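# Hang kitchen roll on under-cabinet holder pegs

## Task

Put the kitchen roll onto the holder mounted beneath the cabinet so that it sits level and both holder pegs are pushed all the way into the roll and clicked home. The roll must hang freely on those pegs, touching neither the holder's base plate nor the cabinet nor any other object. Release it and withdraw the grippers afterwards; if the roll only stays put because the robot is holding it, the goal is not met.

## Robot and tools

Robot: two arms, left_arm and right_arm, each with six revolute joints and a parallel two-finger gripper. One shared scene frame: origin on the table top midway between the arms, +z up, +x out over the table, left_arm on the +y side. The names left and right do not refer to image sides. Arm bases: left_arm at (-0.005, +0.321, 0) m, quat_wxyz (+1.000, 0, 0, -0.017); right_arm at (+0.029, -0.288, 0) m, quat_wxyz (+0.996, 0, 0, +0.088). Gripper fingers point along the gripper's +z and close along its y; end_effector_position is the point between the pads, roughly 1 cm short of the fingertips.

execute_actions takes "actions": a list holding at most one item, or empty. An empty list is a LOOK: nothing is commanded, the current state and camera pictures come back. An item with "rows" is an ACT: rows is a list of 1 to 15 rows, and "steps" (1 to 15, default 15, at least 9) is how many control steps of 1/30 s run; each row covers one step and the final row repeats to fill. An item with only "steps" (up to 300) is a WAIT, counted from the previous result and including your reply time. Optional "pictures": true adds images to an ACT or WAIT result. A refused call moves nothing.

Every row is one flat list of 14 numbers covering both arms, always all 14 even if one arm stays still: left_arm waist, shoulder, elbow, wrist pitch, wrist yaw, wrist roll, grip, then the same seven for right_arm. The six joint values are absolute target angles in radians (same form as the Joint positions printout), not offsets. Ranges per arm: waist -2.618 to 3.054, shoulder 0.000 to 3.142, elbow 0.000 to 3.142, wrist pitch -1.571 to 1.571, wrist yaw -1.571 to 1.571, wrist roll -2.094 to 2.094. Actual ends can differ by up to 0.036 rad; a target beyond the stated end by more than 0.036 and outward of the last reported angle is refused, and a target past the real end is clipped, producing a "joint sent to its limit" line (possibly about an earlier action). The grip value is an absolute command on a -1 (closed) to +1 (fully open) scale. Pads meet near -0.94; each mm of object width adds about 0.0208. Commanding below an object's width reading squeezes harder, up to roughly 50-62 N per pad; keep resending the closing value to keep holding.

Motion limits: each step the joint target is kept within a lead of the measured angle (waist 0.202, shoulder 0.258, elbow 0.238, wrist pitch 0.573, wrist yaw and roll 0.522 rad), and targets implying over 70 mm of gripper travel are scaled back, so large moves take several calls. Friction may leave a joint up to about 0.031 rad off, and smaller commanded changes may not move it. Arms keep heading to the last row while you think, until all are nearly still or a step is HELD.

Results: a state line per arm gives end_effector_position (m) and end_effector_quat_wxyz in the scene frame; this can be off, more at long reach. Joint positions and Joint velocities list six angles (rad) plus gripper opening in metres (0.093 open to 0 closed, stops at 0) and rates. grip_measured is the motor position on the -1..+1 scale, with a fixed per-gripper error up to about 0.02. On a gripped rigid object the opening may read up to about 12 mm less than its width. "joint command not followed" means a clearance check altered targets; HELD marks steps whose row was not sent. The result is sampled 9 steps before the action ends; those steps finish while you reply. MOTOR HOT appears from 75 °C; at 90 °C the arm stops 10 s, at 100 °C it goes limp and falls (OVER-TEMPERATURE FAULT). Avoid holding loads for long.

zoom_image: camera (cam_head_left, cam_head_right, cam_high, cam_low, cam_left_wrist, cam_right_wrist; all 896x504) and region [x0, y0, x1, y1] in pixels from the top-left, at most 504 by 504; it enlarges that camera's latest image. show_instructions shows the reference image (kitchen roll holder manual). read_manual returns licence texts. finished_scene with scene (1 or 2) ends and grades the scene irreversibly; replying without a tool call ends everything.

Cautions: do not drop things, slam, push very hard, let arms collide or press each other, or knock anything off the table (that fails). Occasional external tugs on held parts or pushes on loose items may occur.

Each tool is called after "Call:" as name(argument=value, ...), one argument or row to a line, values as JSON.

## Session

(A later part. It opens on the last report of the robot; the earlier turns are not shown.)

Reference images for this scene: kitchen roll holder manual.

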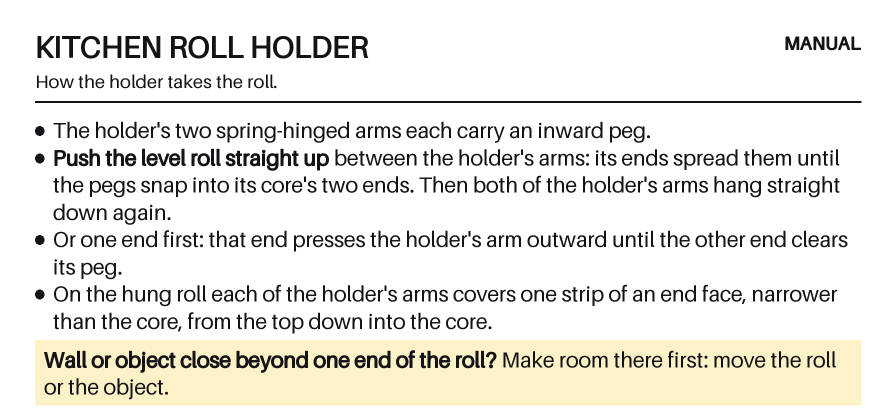

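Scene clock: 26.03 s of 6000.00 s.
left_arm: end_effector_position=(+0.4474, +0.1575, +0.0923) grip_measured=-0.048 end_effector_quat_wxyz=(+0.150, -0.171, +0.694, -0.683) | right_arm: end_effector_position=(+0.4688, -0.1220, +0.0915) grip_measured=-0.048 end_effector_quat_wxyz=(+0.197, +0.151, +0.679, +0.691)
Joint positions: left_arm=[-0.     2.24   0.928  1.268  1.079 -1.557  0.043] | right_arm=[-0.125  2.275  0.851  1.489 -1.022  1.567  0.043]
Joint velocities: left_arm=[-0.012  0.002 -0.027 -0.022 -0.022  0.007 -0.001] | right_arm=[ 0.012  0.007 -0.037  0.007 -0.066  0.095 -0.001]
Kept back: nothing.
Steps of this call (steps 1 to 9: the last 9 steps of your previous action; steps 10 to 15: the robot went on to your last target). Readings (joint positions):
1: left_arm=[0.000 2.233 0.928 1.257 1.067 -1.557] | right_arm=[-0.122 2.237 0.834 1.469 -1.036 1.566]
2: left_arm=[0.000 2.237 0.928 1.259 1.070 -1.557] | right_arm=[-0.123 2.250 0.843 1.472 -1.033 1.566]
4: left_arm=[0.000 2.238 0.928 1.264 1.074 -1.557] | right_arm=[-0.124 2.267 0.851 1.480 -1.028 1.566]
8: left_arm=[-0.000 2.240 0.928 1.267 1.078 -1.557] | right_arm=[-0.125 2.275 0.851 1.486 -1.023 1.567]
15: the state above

Call:
execute_actions(
  actions=[
    {"rows":[[-0.06,2.24,0.92,1.28,1.17,-1.57,-0.05,-0.07,2.29,0.86,1.48,-1.11,1.57,-0.05],[-0.045,2.24,0.92,1.28,1.15,-1.57,-0.05,-0.085,2.28,0.86,1.49,-1.09,1.57,-0.05],[-0.03,2.24,0.92,1.28,1.13,-1.57,-0.05,-0.1,2.28,0.86,1.49,-1.07,1.57,-0.05],[-0.015,2.24,0.92,1.28,1.11,-1.57,-0.05,-0.115,2.28,0.86,1.49,-1.05,1.57,-0.05],[0,2.24,0.92,1.28,1.09,-1.57,-0.05,-0.13,2.28,0.86,1.49,-1.03,1.57,-0.05],[0.015,2.24,0.92,1.28,1.08,-1.57,-0.05,-0.145,2.28,0.86,1.49,-1.03,1.57,-0.05],[0.03,2.24,0.92,1.28,1.08,-1.57,-0.05,-0.16,2.28,0.86,1.49,-1.03,1.57,-0.05],[0.045,2.24,0.92,1.28,1.08,-1.57,-0.05,-0.175,2.28,0.86,1.49,-1.03,1.57,-0.05],[0.06,2.24,0.92,1.28,1.08,-1.57,-0.05,-0.19,2.28,0.86,1.49,-1.03,1.57,-0.05],[0.06,2.24,0.92,1.28,1.08,-1.57,-0.05,-0.2,2.28,0.86,1.49,-1.03,1.57,-0.05]]},
  ],
)

Call:
execute_actions(
  actions=[
    {"rows":[[0.06,2.25,0.925,1.28,1.08,-1.57,-0.05,-0.2,2.28,0.84,1.49,-1.03,1.57,-0.05],[0.06,2.265,0.93,1.285,1.08,-1.57,-0.05,-0.2,2.28,0.82,1.49,-1.03,1.57,-0.05],[0.06,2.28,0.935,1.29,1.08,-1.57,-0.05,-0.2,2.28,0.8,1.49,-1.03,1.57,-0.05],[0.06,2.29,0.94,1.295,1.08,-1.57,-0.05,-0.2,2.28,0.78,1.49,-1.03,1.57,-0.05],[0.06,2.30,0.94,1.3,1.08,-1.57,-0.05,-0.2,2.28,0.76,1.49,-1.03,1.57,-0.05],[0.06,2.31,0.94,1.3,1.08,-1.57,-0.05,-0.2,2.28,0.74,1.49,-1.03,1.57,-0.05],[0.06,2.32,0.94,1.3,1.08,-1.57,-0.05,-0.2,2.28,0.725,1.49,-1.03,1.57,-0.05]]},
  ],
)

Call:
execute_actions(
  actions=[
    {"steps":15},
  ],
  pictures=true,
)

Scene clock: 27.00 s of 6000.00 s.
left_arm: end_effector_position=(+0.4491, +0.1618, +0.0922) grip_measured=-0.048 end_effector_quat_wxyz=(+0.154, -0.175, +0.693, -0.683) | right_arm: end_effector_position=(+0.4717, -0.1278, +0.0923) grip_measured=-0.048 end_effector_quat_wxyz=(+0.205, +0.156, +0.676, +0.690)
Joint positions: left_arm=[ 0.009  2.24   0.928  1.268  1.077 -1.558  0.043] | right_arm=[-0.137  2.275  0.851  1.493 -1.015  1.567  0.043]
Joint velocities: left_arm=[ 0.051  0.002 -0.017  0.022 -0.007 -0.037  0.   ] | right_arm=[-0.066 -0.002 -0.012 -0.051 -0.066  0.022  0.   ]
Steps of this call (steps 1 to 15: the robot went on to your last target; steps 16 to 23: nothing new was sent; steps 24 to 29: the first 6 steps of this action). Readings (joint positions):
24: left_arm=[0.000 2.240 0.928 1.268 1.079 -1.557] | right_arm=[-0.126 2.275 0.851 1.491 -1.021 1.567]
25: left_arm=[0.002 2.240 0.928 1.268 1.078 -1.557] | right_arm=[-0.128 2.275 0.851 1.493 -1.020 1.567]
27: left_arm=[0.004 2.240 0.928 1.268 1.078 -1.557] | right_arm=[-0.132 2.275 0.851 1.493 -1.017 1.567]
29: the state above

Scene clock: 27.50 s of 6000.00 s.
left_arm: end_effector_position=(+0.4558, +0.1853, +0.0796) grip_measured=-0.048 end_effector_quat_wxyz=(+0.163, -0.200, +0.689, -0.677) | right_arm: end_effector_position=(+0.4686, -0.1548, +0.0805) grip_measured=-0.048 end_effector_quat_wxyz=(+0.209, +0.190, +0.677, +0.680)
Joint positions: left_arm=[ 0.06   2.275  0.928  1.284  1.078 -1.562  0.043] | right_arm=[-0.199  2.275  0.802  1.497 -1.023  1.567  0.043]
Joint velocities: left_arm=[-0.007  0.349  0.007  0.051  0.037  0.007  0.   ] | right_arm=[ 0.002  0.022 -0.618 -0.066 -0.007 -0.022  0.   ]
Steps of this call (steps 1 to 9: the last 9 steps of your previous action; steps 10 to 15: the first 6 steps of this action). Readings (joint positions):
10: left_arm=[0.060 2.240 0.928 1.268 1.078 -1.562] | right_arm=[-0.199 2.275 0.851 1.493 -1.022 1.567]
11: left_arm=[0.060 2.242 0.928 1.270 1.078 -1.562] | right_arm=[-0.199 2.275 0.851 1.493 -1.023 1.567]
13: left_arm=[0.060 2.253 0.928 1.278 1.078 -1.562] | right_arm=[-0.199 2.275 0.838 1.496 -1.023 1.567]
15: the state above

Scene clock: 28.00 s of 6000.00 s.
left_arm: end_effector_position=(+0.4539, +0.1853, +0.0603) grip_measured=-0.048 end_effector_quat_wxyz=(+0.148, -0.215, +0.692, -0.673) | right_arm: end_effector_position=(+0.4535, -0.1541, +0.0657) grip_measured=-0.048 end_effector_quat_wxyz=(+0.186, +0.210, +0.683, +0.675)
Joint positions: left_arm=[ 0.06   2.32   0.928  1.286  1.078 -1.563  0.043] | right_arm=[-0.199  2.275  0.742  1.494 -1.027  1.567  0.043]
Joint velocities: left_arm=[-0.002 -0.002  0.002 -0.125 -0.007  0.007 -0.001] | right_arm=[-0.007 -0.002 -0.002 -0.007  0.066  0.007 -0.   ]
Kept back: nothing.
Steps of this call (steps 1 to 9: the last 9 steps of your previous action; steps 10 to 15: the robot went on to your last target). Readings (joint positions):
1: left_arm=[0.060 2.287 0.928 1.285 1.078 -1.562] | right_arm=[-0.199 2.275 0.781 1.497 -1.023 1.567]
2: left_arm=[0.060 2.299 0.928 1.285 1.078 -1.563] | right_arm=[-0.199 2.275 0.763 1.496 -1.024 1.567]
4: left_arm=[0.060 2.315 0.928 1.285 1.078 -1.563] | right_arm=[-0.199 2.275 0.744 1.494 -1.027 1.567]
8: left_arm=[0.060 2.320 0.928 1.286 1.078 -1.563] | right_arm=[-0.199 2.275 0.742 1.494 -1.027 1.567]
15: the state above

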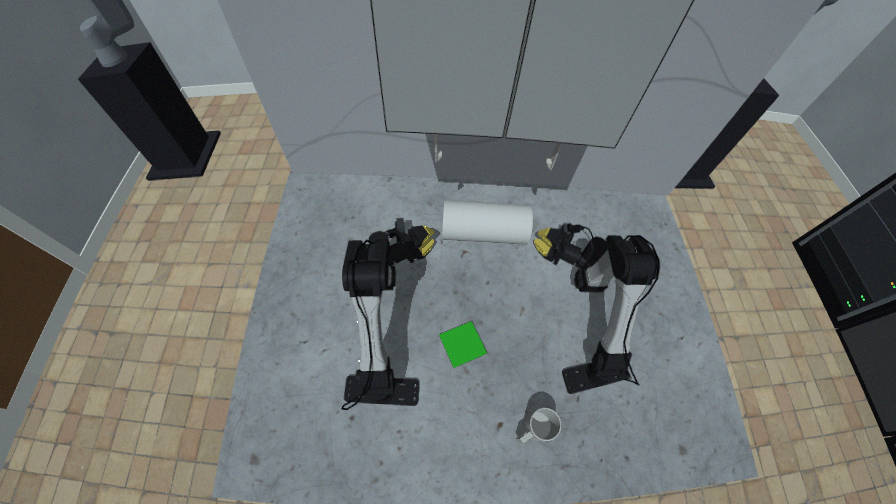

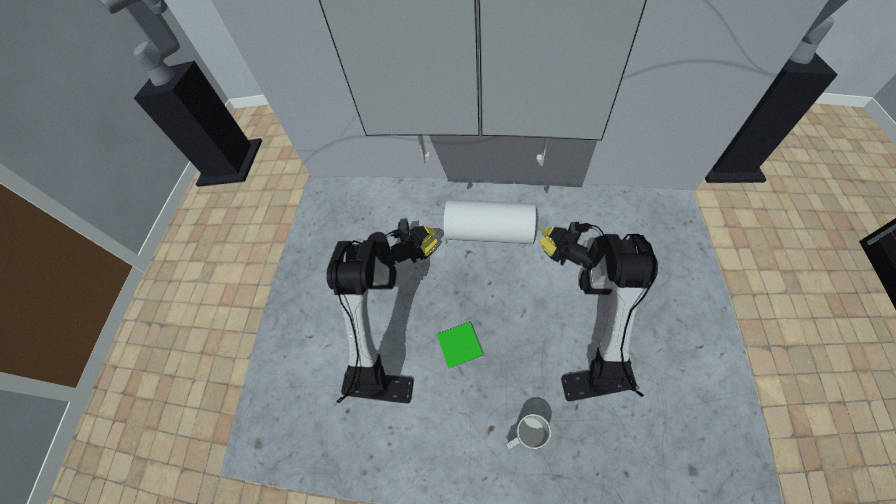

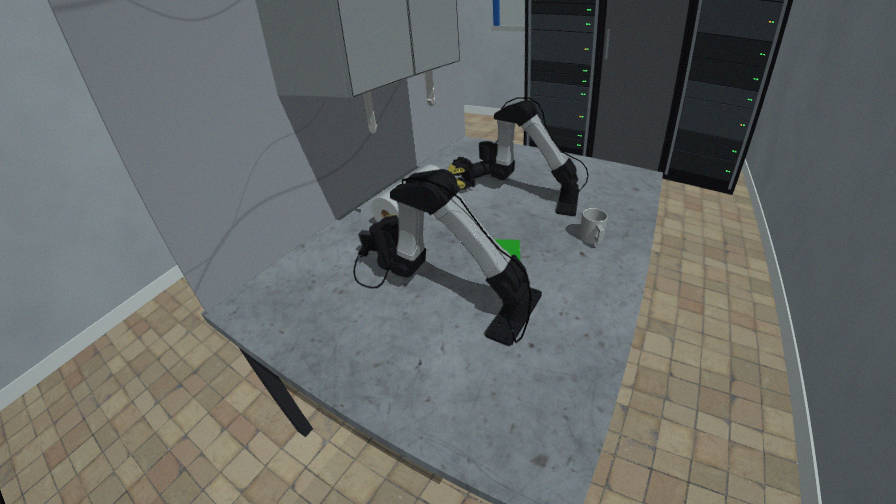

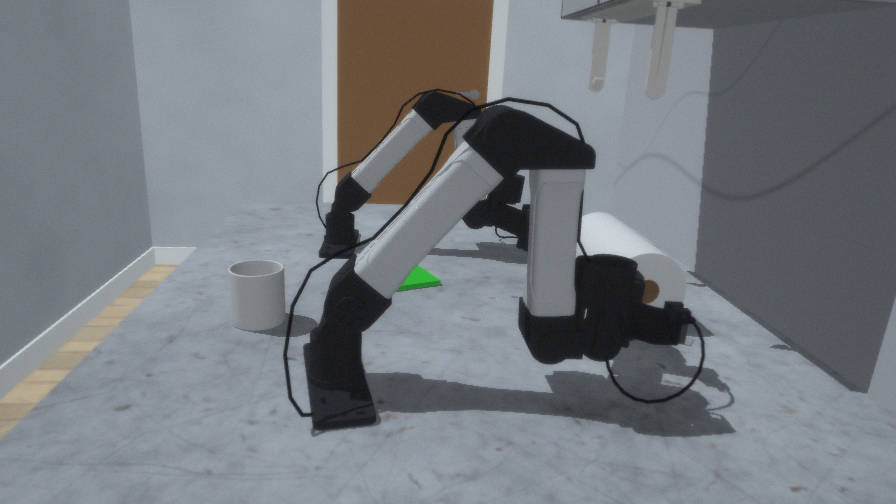

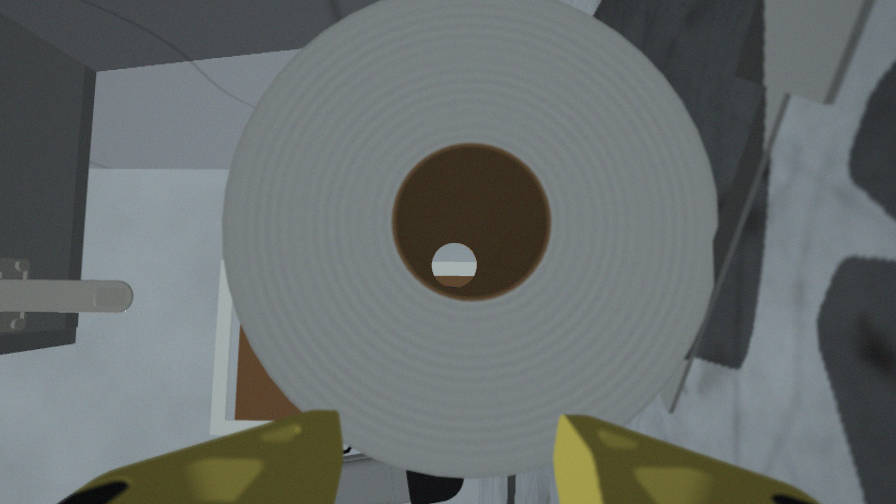

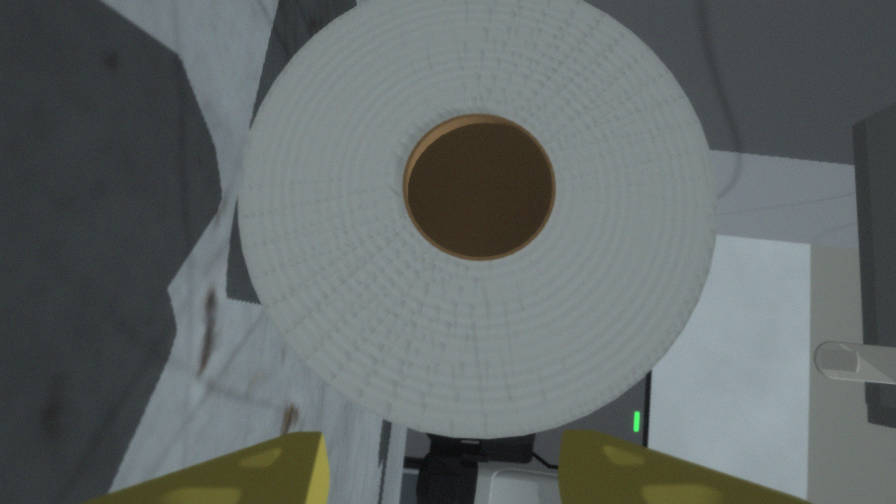

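Call:
execute_actions(
  actions=[
    {"rows":[[0.06,2.325,0.97,1.31,1.08,-1.57,-0.05,-0.2,2.29,0.77,1.49,-1.03,1.57,-0.05],[0.055,2.34,1.0,1.32,1.08,-1.57,-0.05,-0.19,2.305,0.8,1.49,-1.03,1.57,-0.05],[0.045,2.355,1.025,1.33,1.08,-1.57,-0.05,-0.18,2.32,0.825,1.49,-1.03,1.57,-0.05],[0.04,2.37,1.05,1.34,1.08,-1.57,-0.05,-0.175,2.335,0.85,1.49,-1.03,1.57,-0.05],[0.035,2.39,1.08,1.345,1.08,-1.57,-0.05,-0.17,2.35,0.87,1.49,-1.03,1.57,-0.05],[0.03,2.41,1.105,1.345,1.08,-1.57,-0.05,-0.165,2.365,0.89,1.49,-1.03,1.57,-0.05],[0.03,2.423,1.105,1.345,1.08,-1.57,-0.05,-0.165,2.378,0.89,1.49,-1.03,1.57,-0.05]]},
  ],
)

Call:
execute_actions(
  actions=[
    {"steps":15},
  ],
  pictures=true,
)

Scene clock: 28.93 s of 6000.00 s.
left_arm: end_effector_position=(+0.4767, +0.1808, +0.0724) grip_measured=-0.048 end_effector_quat_wxyz=(+0.175, -0.180, +0.686, -0.683) | right_arm: end_effector_position=(+0.4720, -0.1485, +0.0702) grip_measured=-0.048 end_effector_quat_wxyz=(+0.198, +0.187, +0.680, +0.681)
Joint positions: left_arm=[ 0.05   2.368  1.041  1.312  1.08  -1.563  0.043] | right_arm=[-0.186  2.318  0.835  1.495 -1.029  1.567  0.043]
Joint velocities: left_arm=[-0.154  0.442  0.867  0.198 -0.051  0.022 -0.001] | right_arm=[ 0.159  0.364  0.711 -0.022  0.051 -0.051 -0.   ]
Steps of this call (steps 1 to 15: the robot went on to your last target; steps 16 to 22: nothing new was sent; steps 23 to 28: the first 6 steps of this action). Readings (joint positions):
23: left_arm=[0.060 2.320 0.930 1.287 1.079 -1.563] | right_arm=[-0.199 2.275 0.742 1.494 -1.027 1.567]
24: left_arm=[0.060 2.323 0.940 1.288 1.080 -1.563] | right_arm=[-0.199 2.277 0.747 1.494 -1.028 1.567]
26: left_arm=[0.058 2.341 0.984 1.297 1.081 -1.563] | right_arm=[-0.196 2.293 0.784 1.494 -1.029 1.567]
28: the state above

Scene clock: 29.43 s of 6000.00 s.
left_arm: end_effector_position=(+0.4828, +0.1732, +0.0641) grip_measured=-0.048 end_effector_quat_wxyz=(+0.174, -0.171, +0.687, -0.685) | right_arm: end_effector_position=(+0.4768, -0.1417, +0.0618) grip_measured=-0.048 end_effector_quat_wxyz=(+0.192, +0.183, +0.681, +0.682)
Joint positions: left_arm=[ 0.034  2.418  1.087  1.328  1.079 -1.563  0.043] | right_arm=[-0.171  2.36   0.873  1.495 -1.029  1.567  0.043]
Joint velocities: left_arm=[-0.002 -0.007  0.002 -0.022 -0.095  0.081 -0.   ] | right_arm=[-0.007  0.012 -0.007 -0.007 -0.037 -0.007  0.001]
Kept back: nothing.
Steps of this call (steps 1 to 9: the last 9 steps of your previous action; steps 10 to 15: the robot went on to your last target). Readings (joint positions):
1: left_arm=[0.045 2.382 1.066 1.318 1.079 -1.563] | right_arm=[-0.181 2.331 0.856 1.495 -1.029 1.567]
2: left_arm=[0.041 2.393 1.081 1.322 1.079 -1.563] | right_arm=[-0.177 2.341 0.868 1.495 -1.029 1.567]
4: left_arm=[0.036 2.406 1.087 1.326 1.079 -1.563] | right_arm=[-0.172 2.352 0.873 1.495 -1.029 1.567]
8: left_arm=[0.034 2.418 1.087 1.326 1.079 -1.563] | right_arm=[-0.171 2.360 0.873 1.495 -1.029 1.567]
15: the state above

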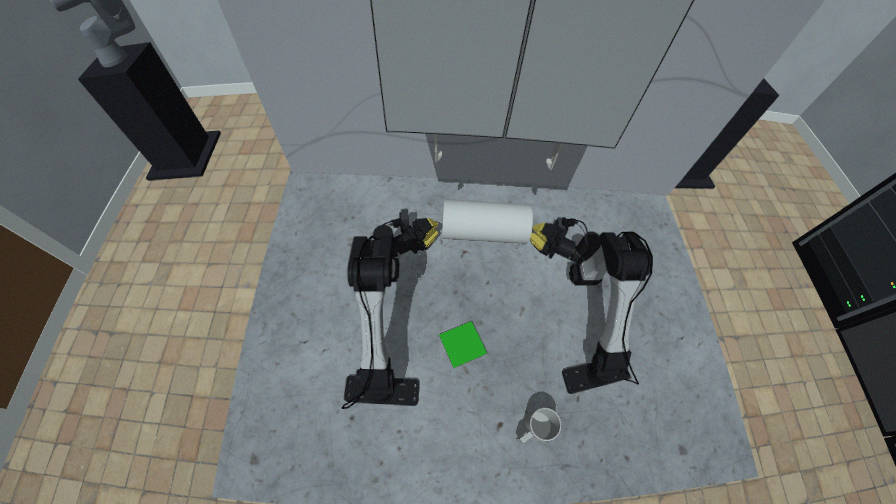

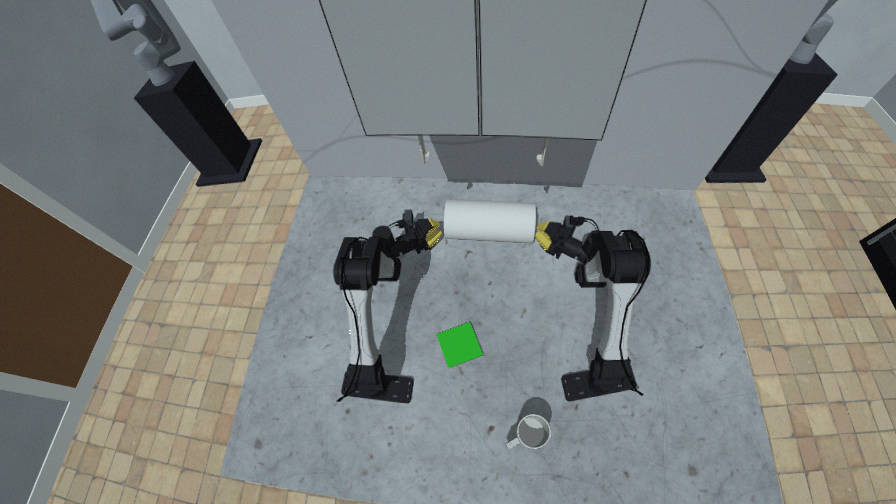

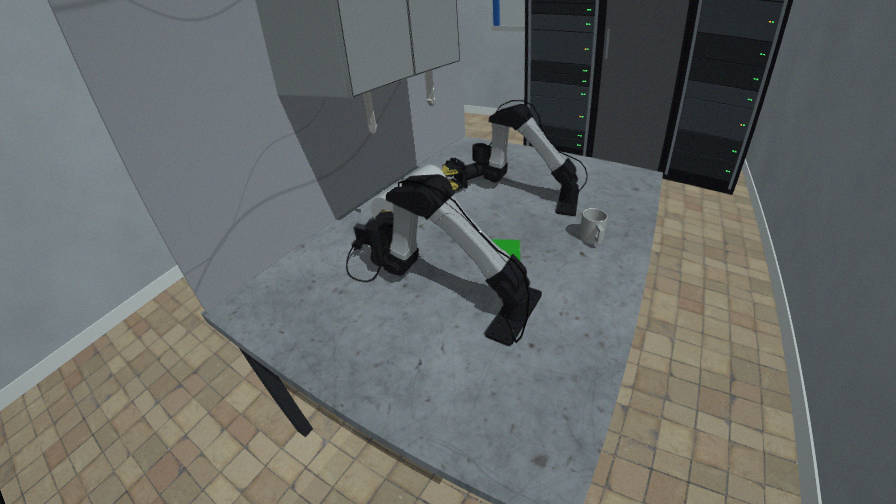

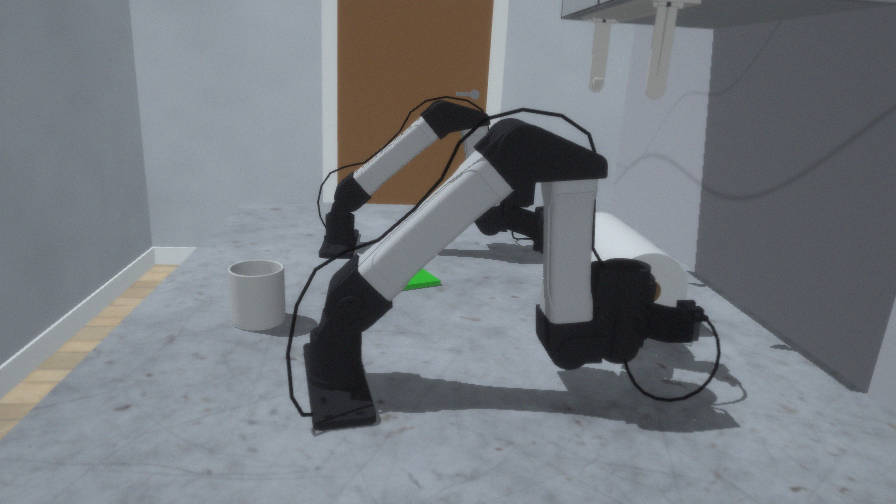

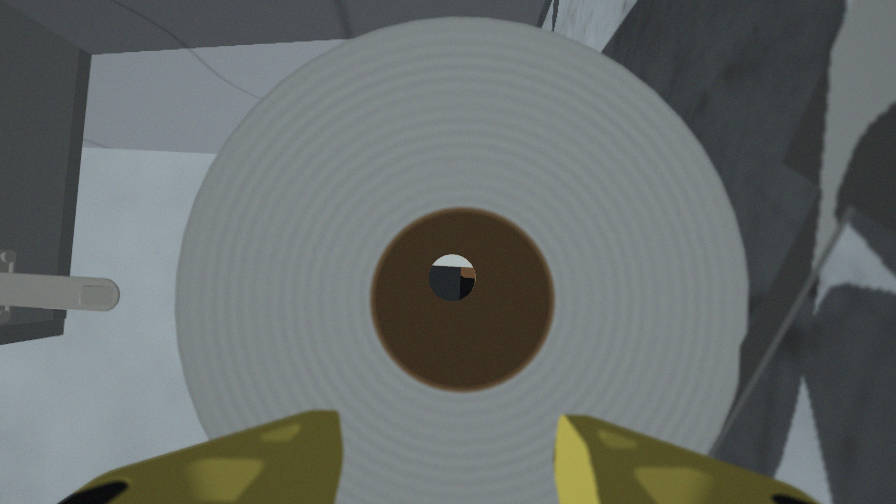

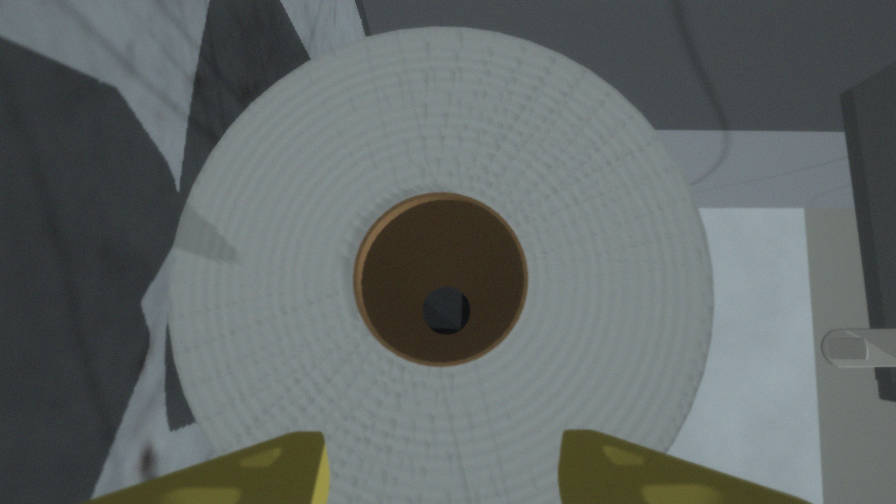

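Left +10 mm, right +3 mm, then squeeze.

Call:
execute_actions(
  actions=[
    {"rows":[[0.03,2.43,1.125,1.335,1.08,-1.57,-0.05,-0.165,2.385,0.9,1.48,-1.03,1.57,-0.05],[0.025,2.438,1.14,1.32,1.08,-1.57,-0.05,-0.165,2.39,0.905,1.475,-1.03,1.57,-0.05],[0.02,2.445,1.155,1.31,1.08,-1.57,-0.05,-0.165,2.39,0.905,1.475,-1.03,1.57,-0.05],[0.015,2.445,1.155,1.31,1.08,-1.57,-0.05,-0.16,2.39,0.905,1.475,-1.03,1.57,-0.05],[0.01,2.445,1.155,1.31,1.08,-1.57,-0.05,-0.155,2.39,0.905,1.475,-1.03,1.57,-0.05],[0.003,2.445,1.155,1.31,1.08,-1.57,-0.05,-0.15,2.39,0.905,1.475,-1.03,1.57,-0.05],[-0.005,2.445,1.155,1.31,1.08,-1.57,-0.05,-0.143,2.39,0.905,1.475,-1.03,1.57,-0.05],[-0.013,2.445,1.155,1.31,1.08,-1.57,-0.05,-0.135,2.39,0.905,1.475,-1.03,1.57,-0.05],[-0.021,2.445,1.155,1.31,1.08,-1.57,-0.05,-0.127,2.39,0.905,1.475,-1.03,1.57,-0.05],[-0.03,2.445,1.155,1.31,1.09,-1.57,-0.05,-0.118,2.39,0.905,1.475,-1.04,1.57,-0.05],[-0.04,2.445,1.155,1.31,1.11,-1.57,-0.05,-0.107,2.39,0.905,1.475,-1.06,1.57,-0.05],[-0.05,2.445,1.155,1.31,1.13,-1.57,-0.05,-0.096,2.39,0.905,1.475,-1.08,1.57,-0.05],[-0.06,2.445,1.155,1.31,1.15,-1.57,-0.05,-0.085,2.39,0.905,1.475,-1.1,1.57,-0.05],[-0.07,2.445,1.155,1.31,1.17,-1.57,-0.05,-0.074,2.39,0.905,1.475,-1.12,1.57,-0.05],[-0.08,2.445,1.155,1.31,1.19,-1.57,-0.05,-0.063,2.39,0.905,1.475,-1.14,1.57,-0.05]]},
  ],
)

Call:
execute_actions(
  actions=[
    {"steps":18},
  ],
  pictures=true,
)

Scene clock: 30.50 s of 6000.00 s.
left_arm: end_effector_position=(+0.4905, +0.1688, +0.0681) grip_measured=-0.048 end_effector_quat_wxyz=(+0.179, -0.160, +0.685, -0.688) | right_arm: end_effector_position=(+0.4786, -0.1408, +0.0608) grip_measured=-0.048 end_effector_quat_wxyz=(+0.191, +0.183, +0.682, +0.682)
Joint positions: left_arm=[ 0.025  2.434  1.132  1.323  1.079 -1.563  0.043] | right_arm=[-0.169  2.367  0.883  1.492 -1.029  1.567  0.043]
Joint velocities: left_arm=[-0.144  0.002  0.076 -0.051 -0.022 -0.007  0.001] | right_arm=[ 0.051  0.032  0.012 -0.051 -0.007 -0.037  0.001]
Steps of this call (steps 1 to 15: the robot went on to your last target; steps 16 to 26: nothing new was sent; steps 27 to 32: the first 6 steps of this action). Readings (joint positions):
27: left_arm=[0.034 2.418 1.089 1.329 1.079 -1.563] | right_arm=[-0.171 2.360 0.873 1.495 -1.029 1.567]
28: left_arm=[0.034 2.421 1.096 1.329 1.079 -1.563] | right_arm=[-0.171 2.360 0.873 1.494 -1.029 1.567]
30: left_arm=[0.032 2.431 1.120 1.326 1.079 -1.563] | right_arm=[-0.171 2.363 0.879 1.493 -1.029 1.567]
32: the state above

Scene clock: 31.10 s of 6000.00 s.
left_arm: end_effector_position=(+0.4869, +0.1540, +0.0681) grip_measured=-0.048 end_effector_quat_wxyz=(+0.170, -0.151, +0.687, -0.690) | right_arm: end_effector_position=(+0.4730, -0.1278, +0.0599) grip_measured=-0.048 end_effector_quat_wxyz=(+0.177, +0.171, +0.685, +0.686)
Joint positions: left_arm=[-0.006  2.434  1.134  1.321  1.073 -1.563  0.043] | right_arm=[-0.141  2.368  0.884  1.49  -1.039  1.567  0.043]
Joint velocities: left_arm=[ 0.002 -0.007 -0.002 -0.051  0.037 -0.037 -0.   ] | right_arm=[ 0.002  0.002 -0.017  0.022  0.081  0.007  0.   ]
Kept back: nothing.
Steps of this call (steps 1 to 9: the last 9 steps of your previous action; steps 10 to 18: the robot went on to your last target). Readings (joint positions):
1: left_arm=[0.020 2.434 1.133 1.323 1.079 -1.563] | right_arm=[-0.165 2.367 0.884 1.492 -1.029 1.567]
2: left_arm=[0.013 2.434 1.134 1.323 1.079 -1.563] | right_arm=[-0.161 2.368 0.884 1.491 -1.029 1.567]
4: left_arm=[-0.003 2.434 1.134 1.322 1.076 -1.563] | right_arm=[-0.147 2.368 0.884 1.490 -1.026 1.567]
8: left_arm=[-0.005 2.434 1.134 1.321 1.072 -1.563] | right_arm=[-0.143 2.368 0.884 1.490 -1.028 1.567]
18: the state above

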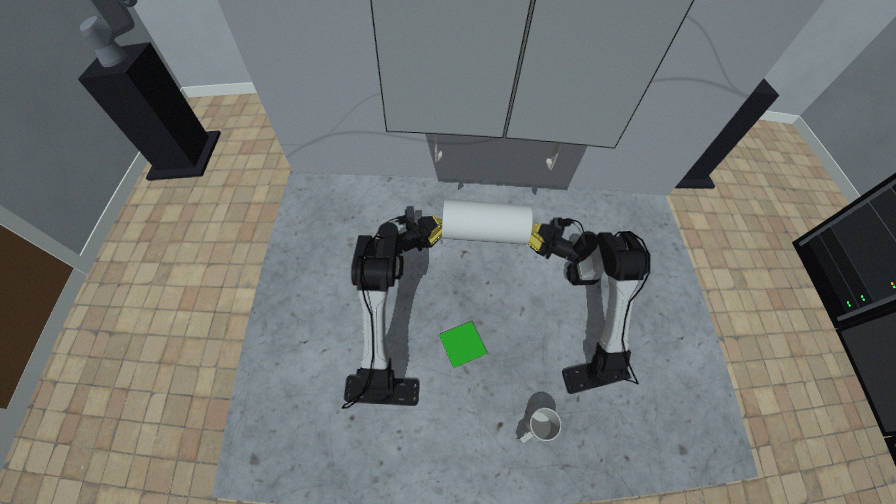

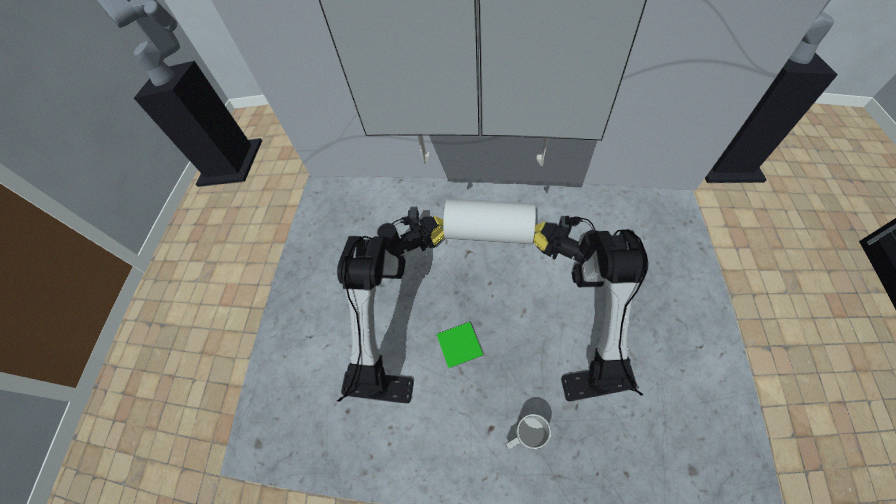

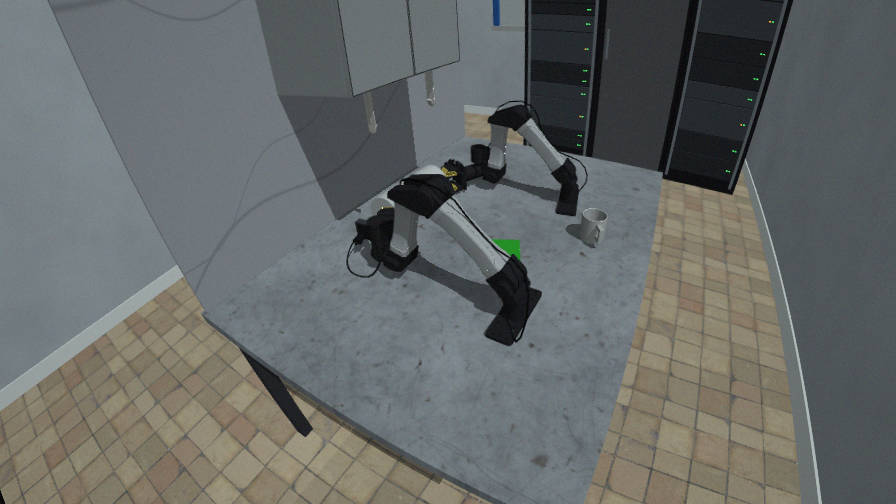

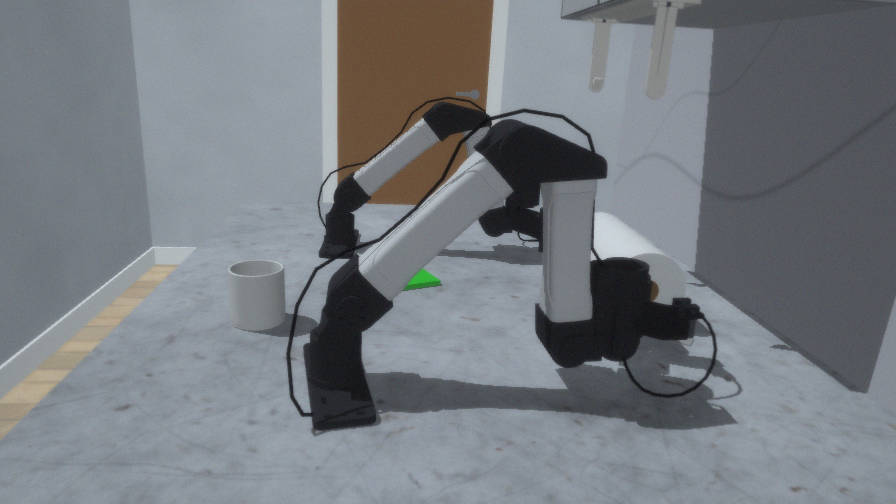

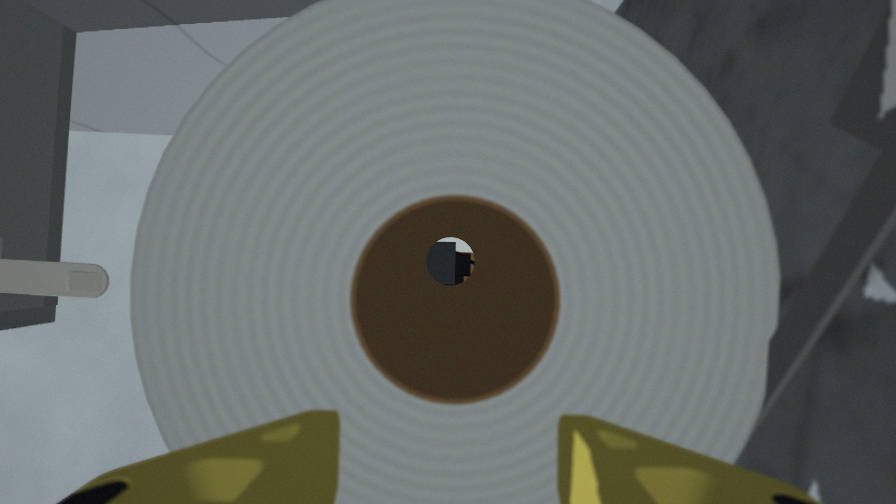

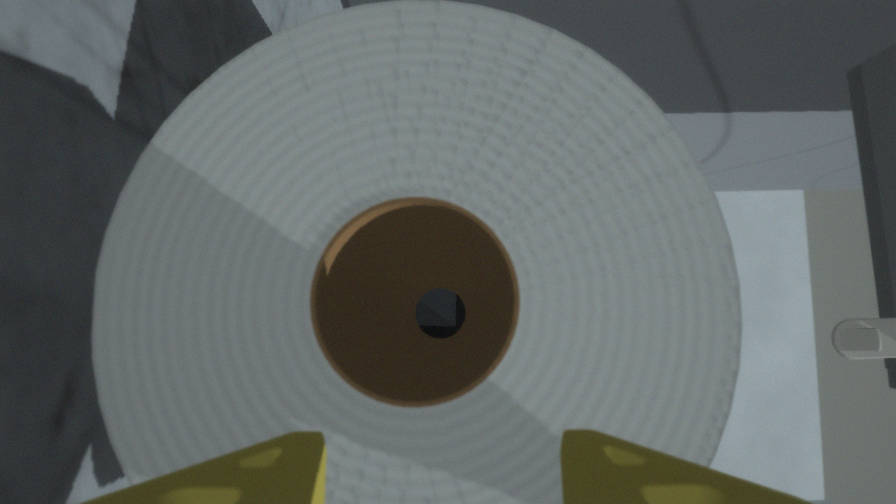

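Call:
execute_actions(
  actions=[
    {"rows":[[-0.08,2.42,1.14,1.31,1.19,-1.57,-0.05,-0.063,2.355,0.89,1.48,-1.14,1.57,-0.05],[-0.08,2.40,1.13,1.30,1.19,-1.57,-0.05,-0.063,2.335,0.88,1.47,-1.14,1.57,-0.05],[-0.08,2.38,1.115,1.29,1.19,-1.57,-0.05,-0.063,2.315,0.87,1.46,-1.14,1.57,-0.05],[-0.08,2.36,1.10,1.28,1.19,-1.57,-0.05,-0.063,2.295,0.86,1.45,-1.14,1.57,-0.05],[-0.08,2.335,1.085,1.27,1.19,-1.57,-0.05,-0.06,2.27,0.85,1.435,-1.14,1.57,-0.05],[-0.08,2.31,1.07,1.26,1.19,-1.57,-0.05,-0.06,2.245,0.84,1.42,-1.14,1.57,-0.05],[-0.078,2.285,1.055,1.25,1.19,-1.57,-0.05,-0.057,2.22,0.83,1.405,-1.14,1.57,-0.05],[-0.078,2.26,1.04,1.24,1.19,-1.57,-0.05,-0.054,2.195,0.82,1.39,-1.14,1.57,-0.05],[-0.076,2.235,1.025,1.23,1.19,-1.57,-0.05,-0.051,2.17,0.81,1.375,-1.14,1.57,-0.05],[-0.076,2.21,1.01,1.22,1.19,-1.57,-0.05,-0.048,2.145,0.80,1.36,-1.14,1.57,-0.05],[-0.074,2.185,1.0,1.205,1.19,-1.57,-0.05,-0.045,2.12,0.795,1.34,-1.14,1.57,-0.05],[-0.074,2.16,0.99,1.19,1.19,-1.57,-0.05,-0.042,2.095,0.79,1.32,-1.14,1.57,-0.05],[-0.072,2.135,0.98,1.175,1.19,-1.57,-0.05,-0.039,2.07,0.785,1.30,-1.14,1.57,-0.05],[-0.072,2.11,0.97,1.16,1.19,-1.57,-0.05,-0.036,2.045,0.78,1.28,-1.14,1.57,-0.05],[-0.07,2.085,0.965,1.14,1.19,-1.57,-0.05,-0.033,2.02,0.78,1.255,-1.14,1.57,-0.05]]},
  ],
)

Call:
execute_actions(
  actions=[
    {"rows":[[-0.07,2.065,0.965,1.12,1.19,-1.57,-0.05,-0.031,2.0,0.78,1.235,-1.14,1.57,-0.05],[-0.068,2.045,0.97,1.095,1.19,-1.57,-0.05,-0.029,1.978,0.785,1.21,-1.14,1.57,-0.05],[-0.067,2.025,0.975,1.07,1.19,-1.57,-0.05,-0.027,1.956,0.79,1.185,-1.14,1.57,-0.05],[-0.066,2.005,0.98,1.045,1.19,-1.57,-0.05,-0.025,1.934,0.795,1.16,-1.14,1.57,-0.05],[-0.065,1.985,0.985,1.02,1.19,-1.57,-0.05,-0.023,1.912,0.80,1.13,-1.14,1.57,-0.05],[-0.064,1.965,0.99,0.995,1.19,-1.57,-0.05,-0.021,1.89,0.805,1.105,-1.14,1.57,-0.05],[-0.063,1.945,0.995,0.97,1.19,-1.57,-0.05,-0.019,1.868,0.81,1.08,-1.14,1.57,-0.05],[-0.062,1.925,1.0,0.945,1.19,-1.57,-0.05,-0.017,1.846,0.815,1.05,-1.14,1.57,-0.05],[-0.061,1.905,1.01,0.92,1.19,-1.57,-0.05,-0.015,1.824,0.825,1.02,-1.14,1.57,-0.05],[-0.06,1.885,1.02,0.89,1.19,-1.57,-0.05,-0.013,1.802,0.835,0.99,-1.14,1.57,-0.05],[-0.059,1.87,1.03,0.865,1.19,-1.57,-0.05,-0.011,1.785,0.848,0.96,-1.14,1.57,-0.05],[-0.058,1.855,1.045,0.84,1.19,-1.57,-0.05,-0.01,1.768,0.862,0.93,-1.14,1.57,-0.05],[-0.057,1.84,1.06,0.815,1.19,-1.57,-0.05,-0.009,1.751,0.877,0.90,-1.14,1.57,-0.05],[-0.056,1.828,1.075,0.79,1.19,-1.57,-0.05,-0.008,1.735,0.893,0.87,-1.14,1.57,-0.05],[-0.055,1.816,1.09,0.765,1.19,-1.57,-0.05,-0.007,1.72,0.91,0.84,-1.14,1.57,-0.05]]},
  ],
)

Call:
execute_actions(
  actions=[
    {"rows":[[-0.055,1.804,1.105,0.74,1.19,-1.57,-0.05,-0.006,1.706,0.928,0.81,-1.14,1.57,-0.05],[-0.055,1.792,1.12,0.715,1.19,-1.57,-0.05,-0.006,1.692,0.946,0.78,-1.14,1.57,-0.05],[-0.055,1.78,1.135,0.69,1.19,-1.57,-0.05,-0.006,1.678,0.964,0.75,-1.14,1.57,-0.05],[-0.055,1.768,1.15,0.665,1.19,-1.57,-0.05,-0.006,1.665,0.982,0.72,-1.14,1.57,-0.05],[-0.055,1.757,1.165,0.64,1.19,-1.57,-0.05,-0.006,1.653,1.0,0.69,-1.14,1.57,-0.05],[-0.055,1.75,1.177,0.62,1.19,-1.57,-0.05,-0.006,1.645,1.012,0.67,-1.14,1.57,-0.05],[-0.055,1.745,1.185,0.61,1.19,-1.57,-0.05,-0.006,1.64,1.02,0.66,-1.14,1.57,-0.05]]},
  ],
)

Call:
execute_actions(
  actions=[
    {"steps":18},
  ],
  pictures=true,
)

Scene clock: 33.83 s of 6000.00 s.
left_arm: end_effector_position=(+0.4836, +0.1544, +0.0779) grip_measured=-0.048 end_effector_quat_wxyz=(+0.165, -0.159, +0.689, -0.688) | right_arm: end_effector_position=(+0.4710, -0.1274, +0.0710) grip_measured=-0.048 end_effector_quat_wxyz=(+0.172, +0.173, +0.686, +0.685)
Joint positions: left_arm=[-0.006  2.384  1.107  1.279  1.07  -1.564  0.043] | right_arm=[-0.141  2.316  0.867  1.445 -1.043  1.568  0.043]
Joint velocities: left_arm=[ 0.017 -0.632 -0.422 -0.286 -0.081  0.051 -0.   ] | right_arm=[-0.002 -0.632 -0.276 -0.403 -0.037 -0.007 -0.   ]
Steps of this call (steps 1 to 15: the robot went on to your last target; steps 16 to 76: nothing new was sent; steps 77 to 82: the first 6 steps of this action). Readings (joint positions):
77: left_arm=[-0.006 2.434 1.134 1.321 1.073 -1.563] | right_arm=[-0.141 2.368 0.884 1.490 -1.039 1.567]
78: left_arm=[-0.006 2.433 1.134 1.318 1.073 -1.563] | right_arm=[-0.141 2.366 0.884 1.488 -1.039 1.567]
80: left_arm=[-0.006 2.419 1.130 1.300 1.071 -1.564] | right_arm=[-0.141 2.351 0.882 1.471 -1.041 1.568]
82: the state above

Scene clock: 34.33 s of 6000.00 s.
left_arm: end_effector_position=(+0.4596, +0.1659, +0.1794) grip_measured=-0.048 end_effector_quat_wxyz=(+0.192, -0.154, +0.681, -0.689) | right_arm: end_effector_position=(+0.4491, -0.1155, +0.1678) grip_measured=-0.048 end_effector_quat_wxyz=(+0.178, +0.145, +0.683, +0.693)
Joint positions: left_arm=[ 0.015  2.019  0.985  1.083  1.058 -1.564  0.043] | right_arm=[-0.112  1.947  0.797  1.199 -1.045  1.571  0.043]
Joint velocities: left_arm=[ 0.012 -0.554 -0.022 -0.623 -0.051 -0.007  0.001] | right_arm=[ 0.061 -0.603  0.007 -0.667  0.037  0.037 -0.   ]
Steps of this call (steps 1 to 9: the last 9 steps of your previous action; steps 10 to 15: the first 6 steps of this action). Readings (joint positions):
10: left_arm=[0.008 2.122 0.988 1.180 1.065 -1.564] | right_arm=[-0.122 2.058 0.798 1.305 -1.045 1.571]
11: left_arm=[0.010 2.100 0.985 1.163 1.065 -1.564] | right_arm=[-0.120 2.035 0.797 1.287 -1.045 1.571]
13: left_arm=[0.013 2.059 0.985 1.126 1.062 -1.564] | right_arm=[-0.116 1.990 0.797 1.245 -1.045 1.571]
15: the state above

Scene clock: 34.83 s of 6000.00 s.
left_arm: end_effector_position=(+0.4613, +0.1741, +0.2780) grip_measured=-0.048 end_effector_quat_wxyz=(+0.207, -0.163, +0.677, -0.687) | right_arm: end_effector_position=(+0.4455, -0.1068, +0.2670) grip_measured=-0.047 end_effector_quat_wxyz=(+0.171, +0.136, +0.684, +0.696)
Joint positions: left_arm=[ 0.029  1.789  1.132  0.715  1.037 -1.564  0.043] | right_arm=[-0.092  1.682  0.958  0.777 -1.05   1.572  0.043]
Joint velocities: left_arm=[-0.002 -0.315  0.413 -0.652 -0.022  0.007  0.   ] | right_arm=[-0.002 -0.33   0.481 -0.799  0.022 -0.007 -0.001]
Steps of this call (steps 1 to 9: the last 9 steps of your previous action; steps 10 to 15: the first 6 steps of this action). Readings (joint positions):
10: left_arm=[0.027 1.852 1.054 0.834 1.043 -1.564] | right_arm=[-0.094 1.753 0.867 0.922 -1.048 1.572]
11: left_arm=[0.028 1.839 1.070 0.809 1.041 -1.564] | right_arm=[-0.093 1.738 0.885 0.892 -1.049 1.572]
13: left_arm=[0.029 1.813 1.101 0.761 1.039 -1.564] | right_arm=[-0.092 1.709 0.922 0.834 -1.049 1.572]
15: the state above

Scene clock: 35.43 s of 6000.00 s.
left_arm: end_effector_position=(+0.4594, +0.1743, +0.2911) grip_measured=-0.048 end_effector_quat_wxyz=(+0.195, -0.177, +0.681, -0.683) | right_arm: end_effector_position=(+0.4448, -0.1067, +0.2783) grip_measured=-0.047 end_effector_quat_wxyz=(+0.156, +0.150, +0.689, +0.692)
Joint positions: left_arm=[ 0.029  1.754  1.169  0.604  1.035 -1.564  0.043] | right_arm=[-0.092  1.647  1.     0.657 -1.051  1.572  0.043]
Joint velocities: left_arm=[-0.002 -0.002 -0.002 -0.051  0.007 -0.022 -0.   ] | right_arm=[-0.012 -0.007 -0.012  0.022 -0.007 -0.037  0.   ]
Kept back: nothing.
Steps of this call (steps 1 to 9: the last 9 steps of your previous action; steps 10 to 18: the robot went on to your last target). Readings (joint positions):
1: left_arm=[0.029 1.779 1.145 0.696 1.036 -1.564] | right_arm=[-0.092 1.670 0.974 0.754 -1.050 1.572]
2: left_arm=[0.029 1.770 1.156 0.681 1.036 -1.564] | right_arm=[-0.092 1.661 0.986 0.737 -1.050 1.572]
4: left_arm=[0.029 1.757 1.168 0.665 1.036 -1.564] | right_arm=[-0.092 1.650 0.998 0.716 -1.050 1.572]
8: left_arm=[0.029 1.754 1.169 0.632 1.036 -1.564] | right_arm=[-0.092 1.647 1.000 0.683 -1.051 1.572]
18: the state above

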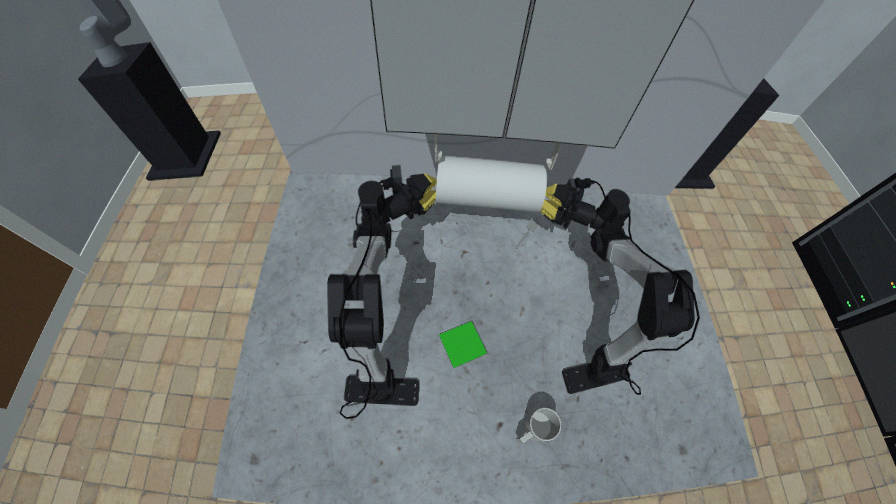

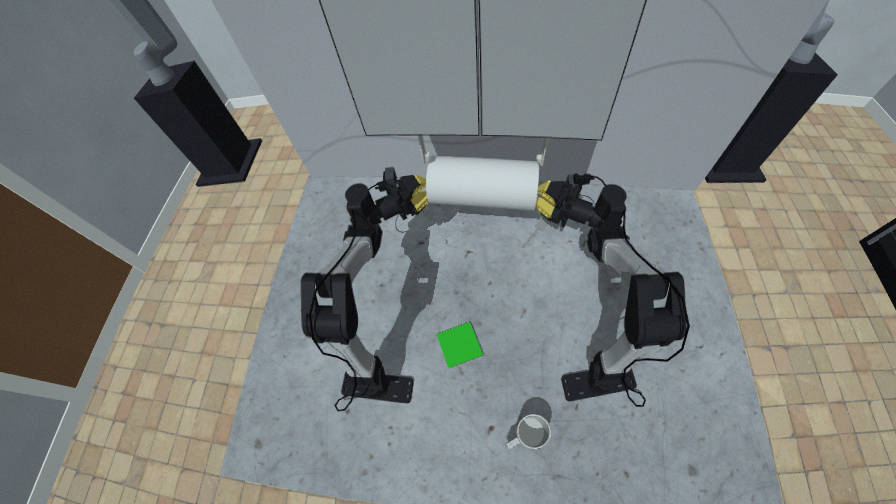

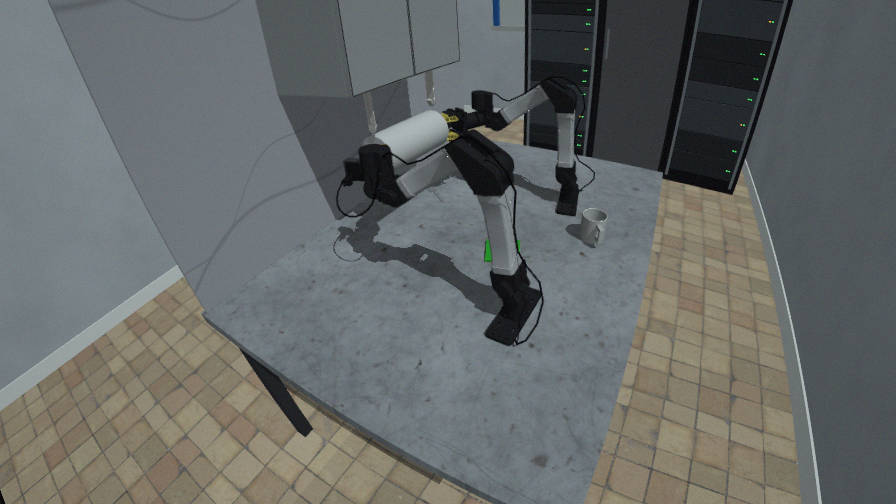

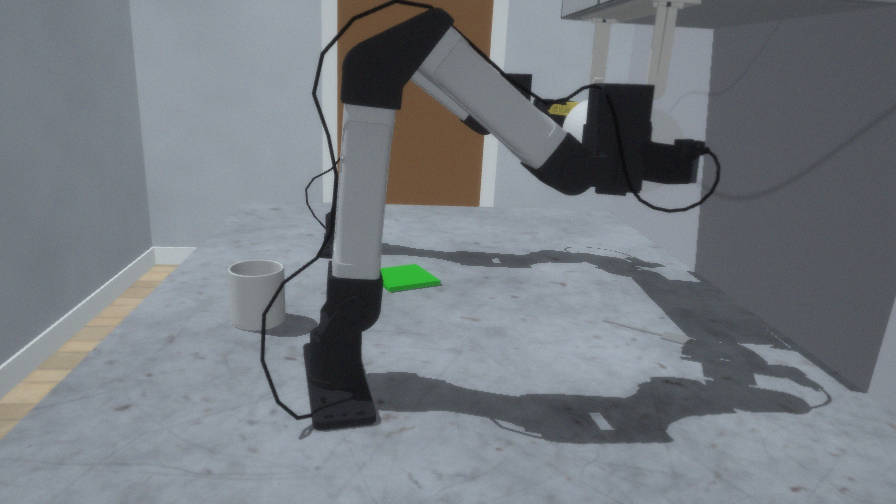

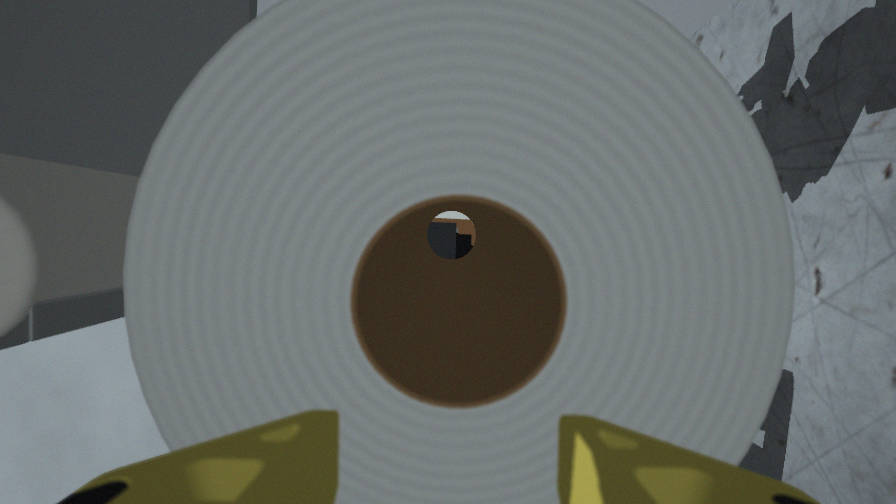

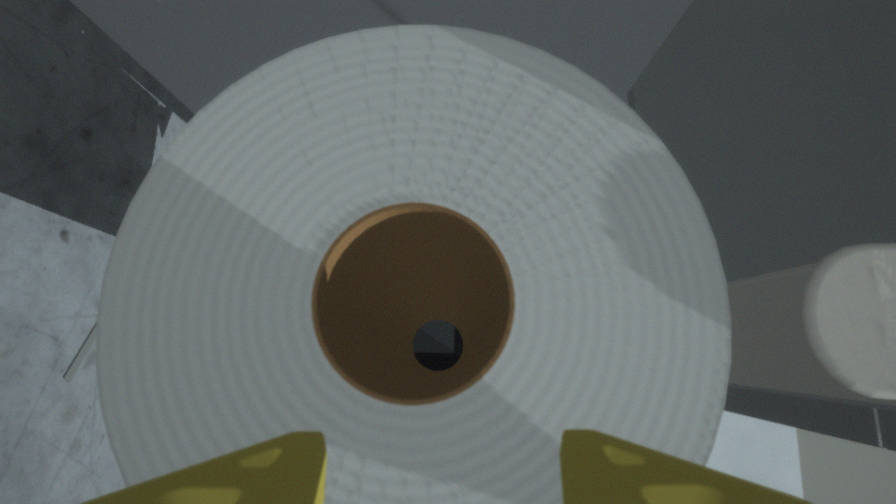

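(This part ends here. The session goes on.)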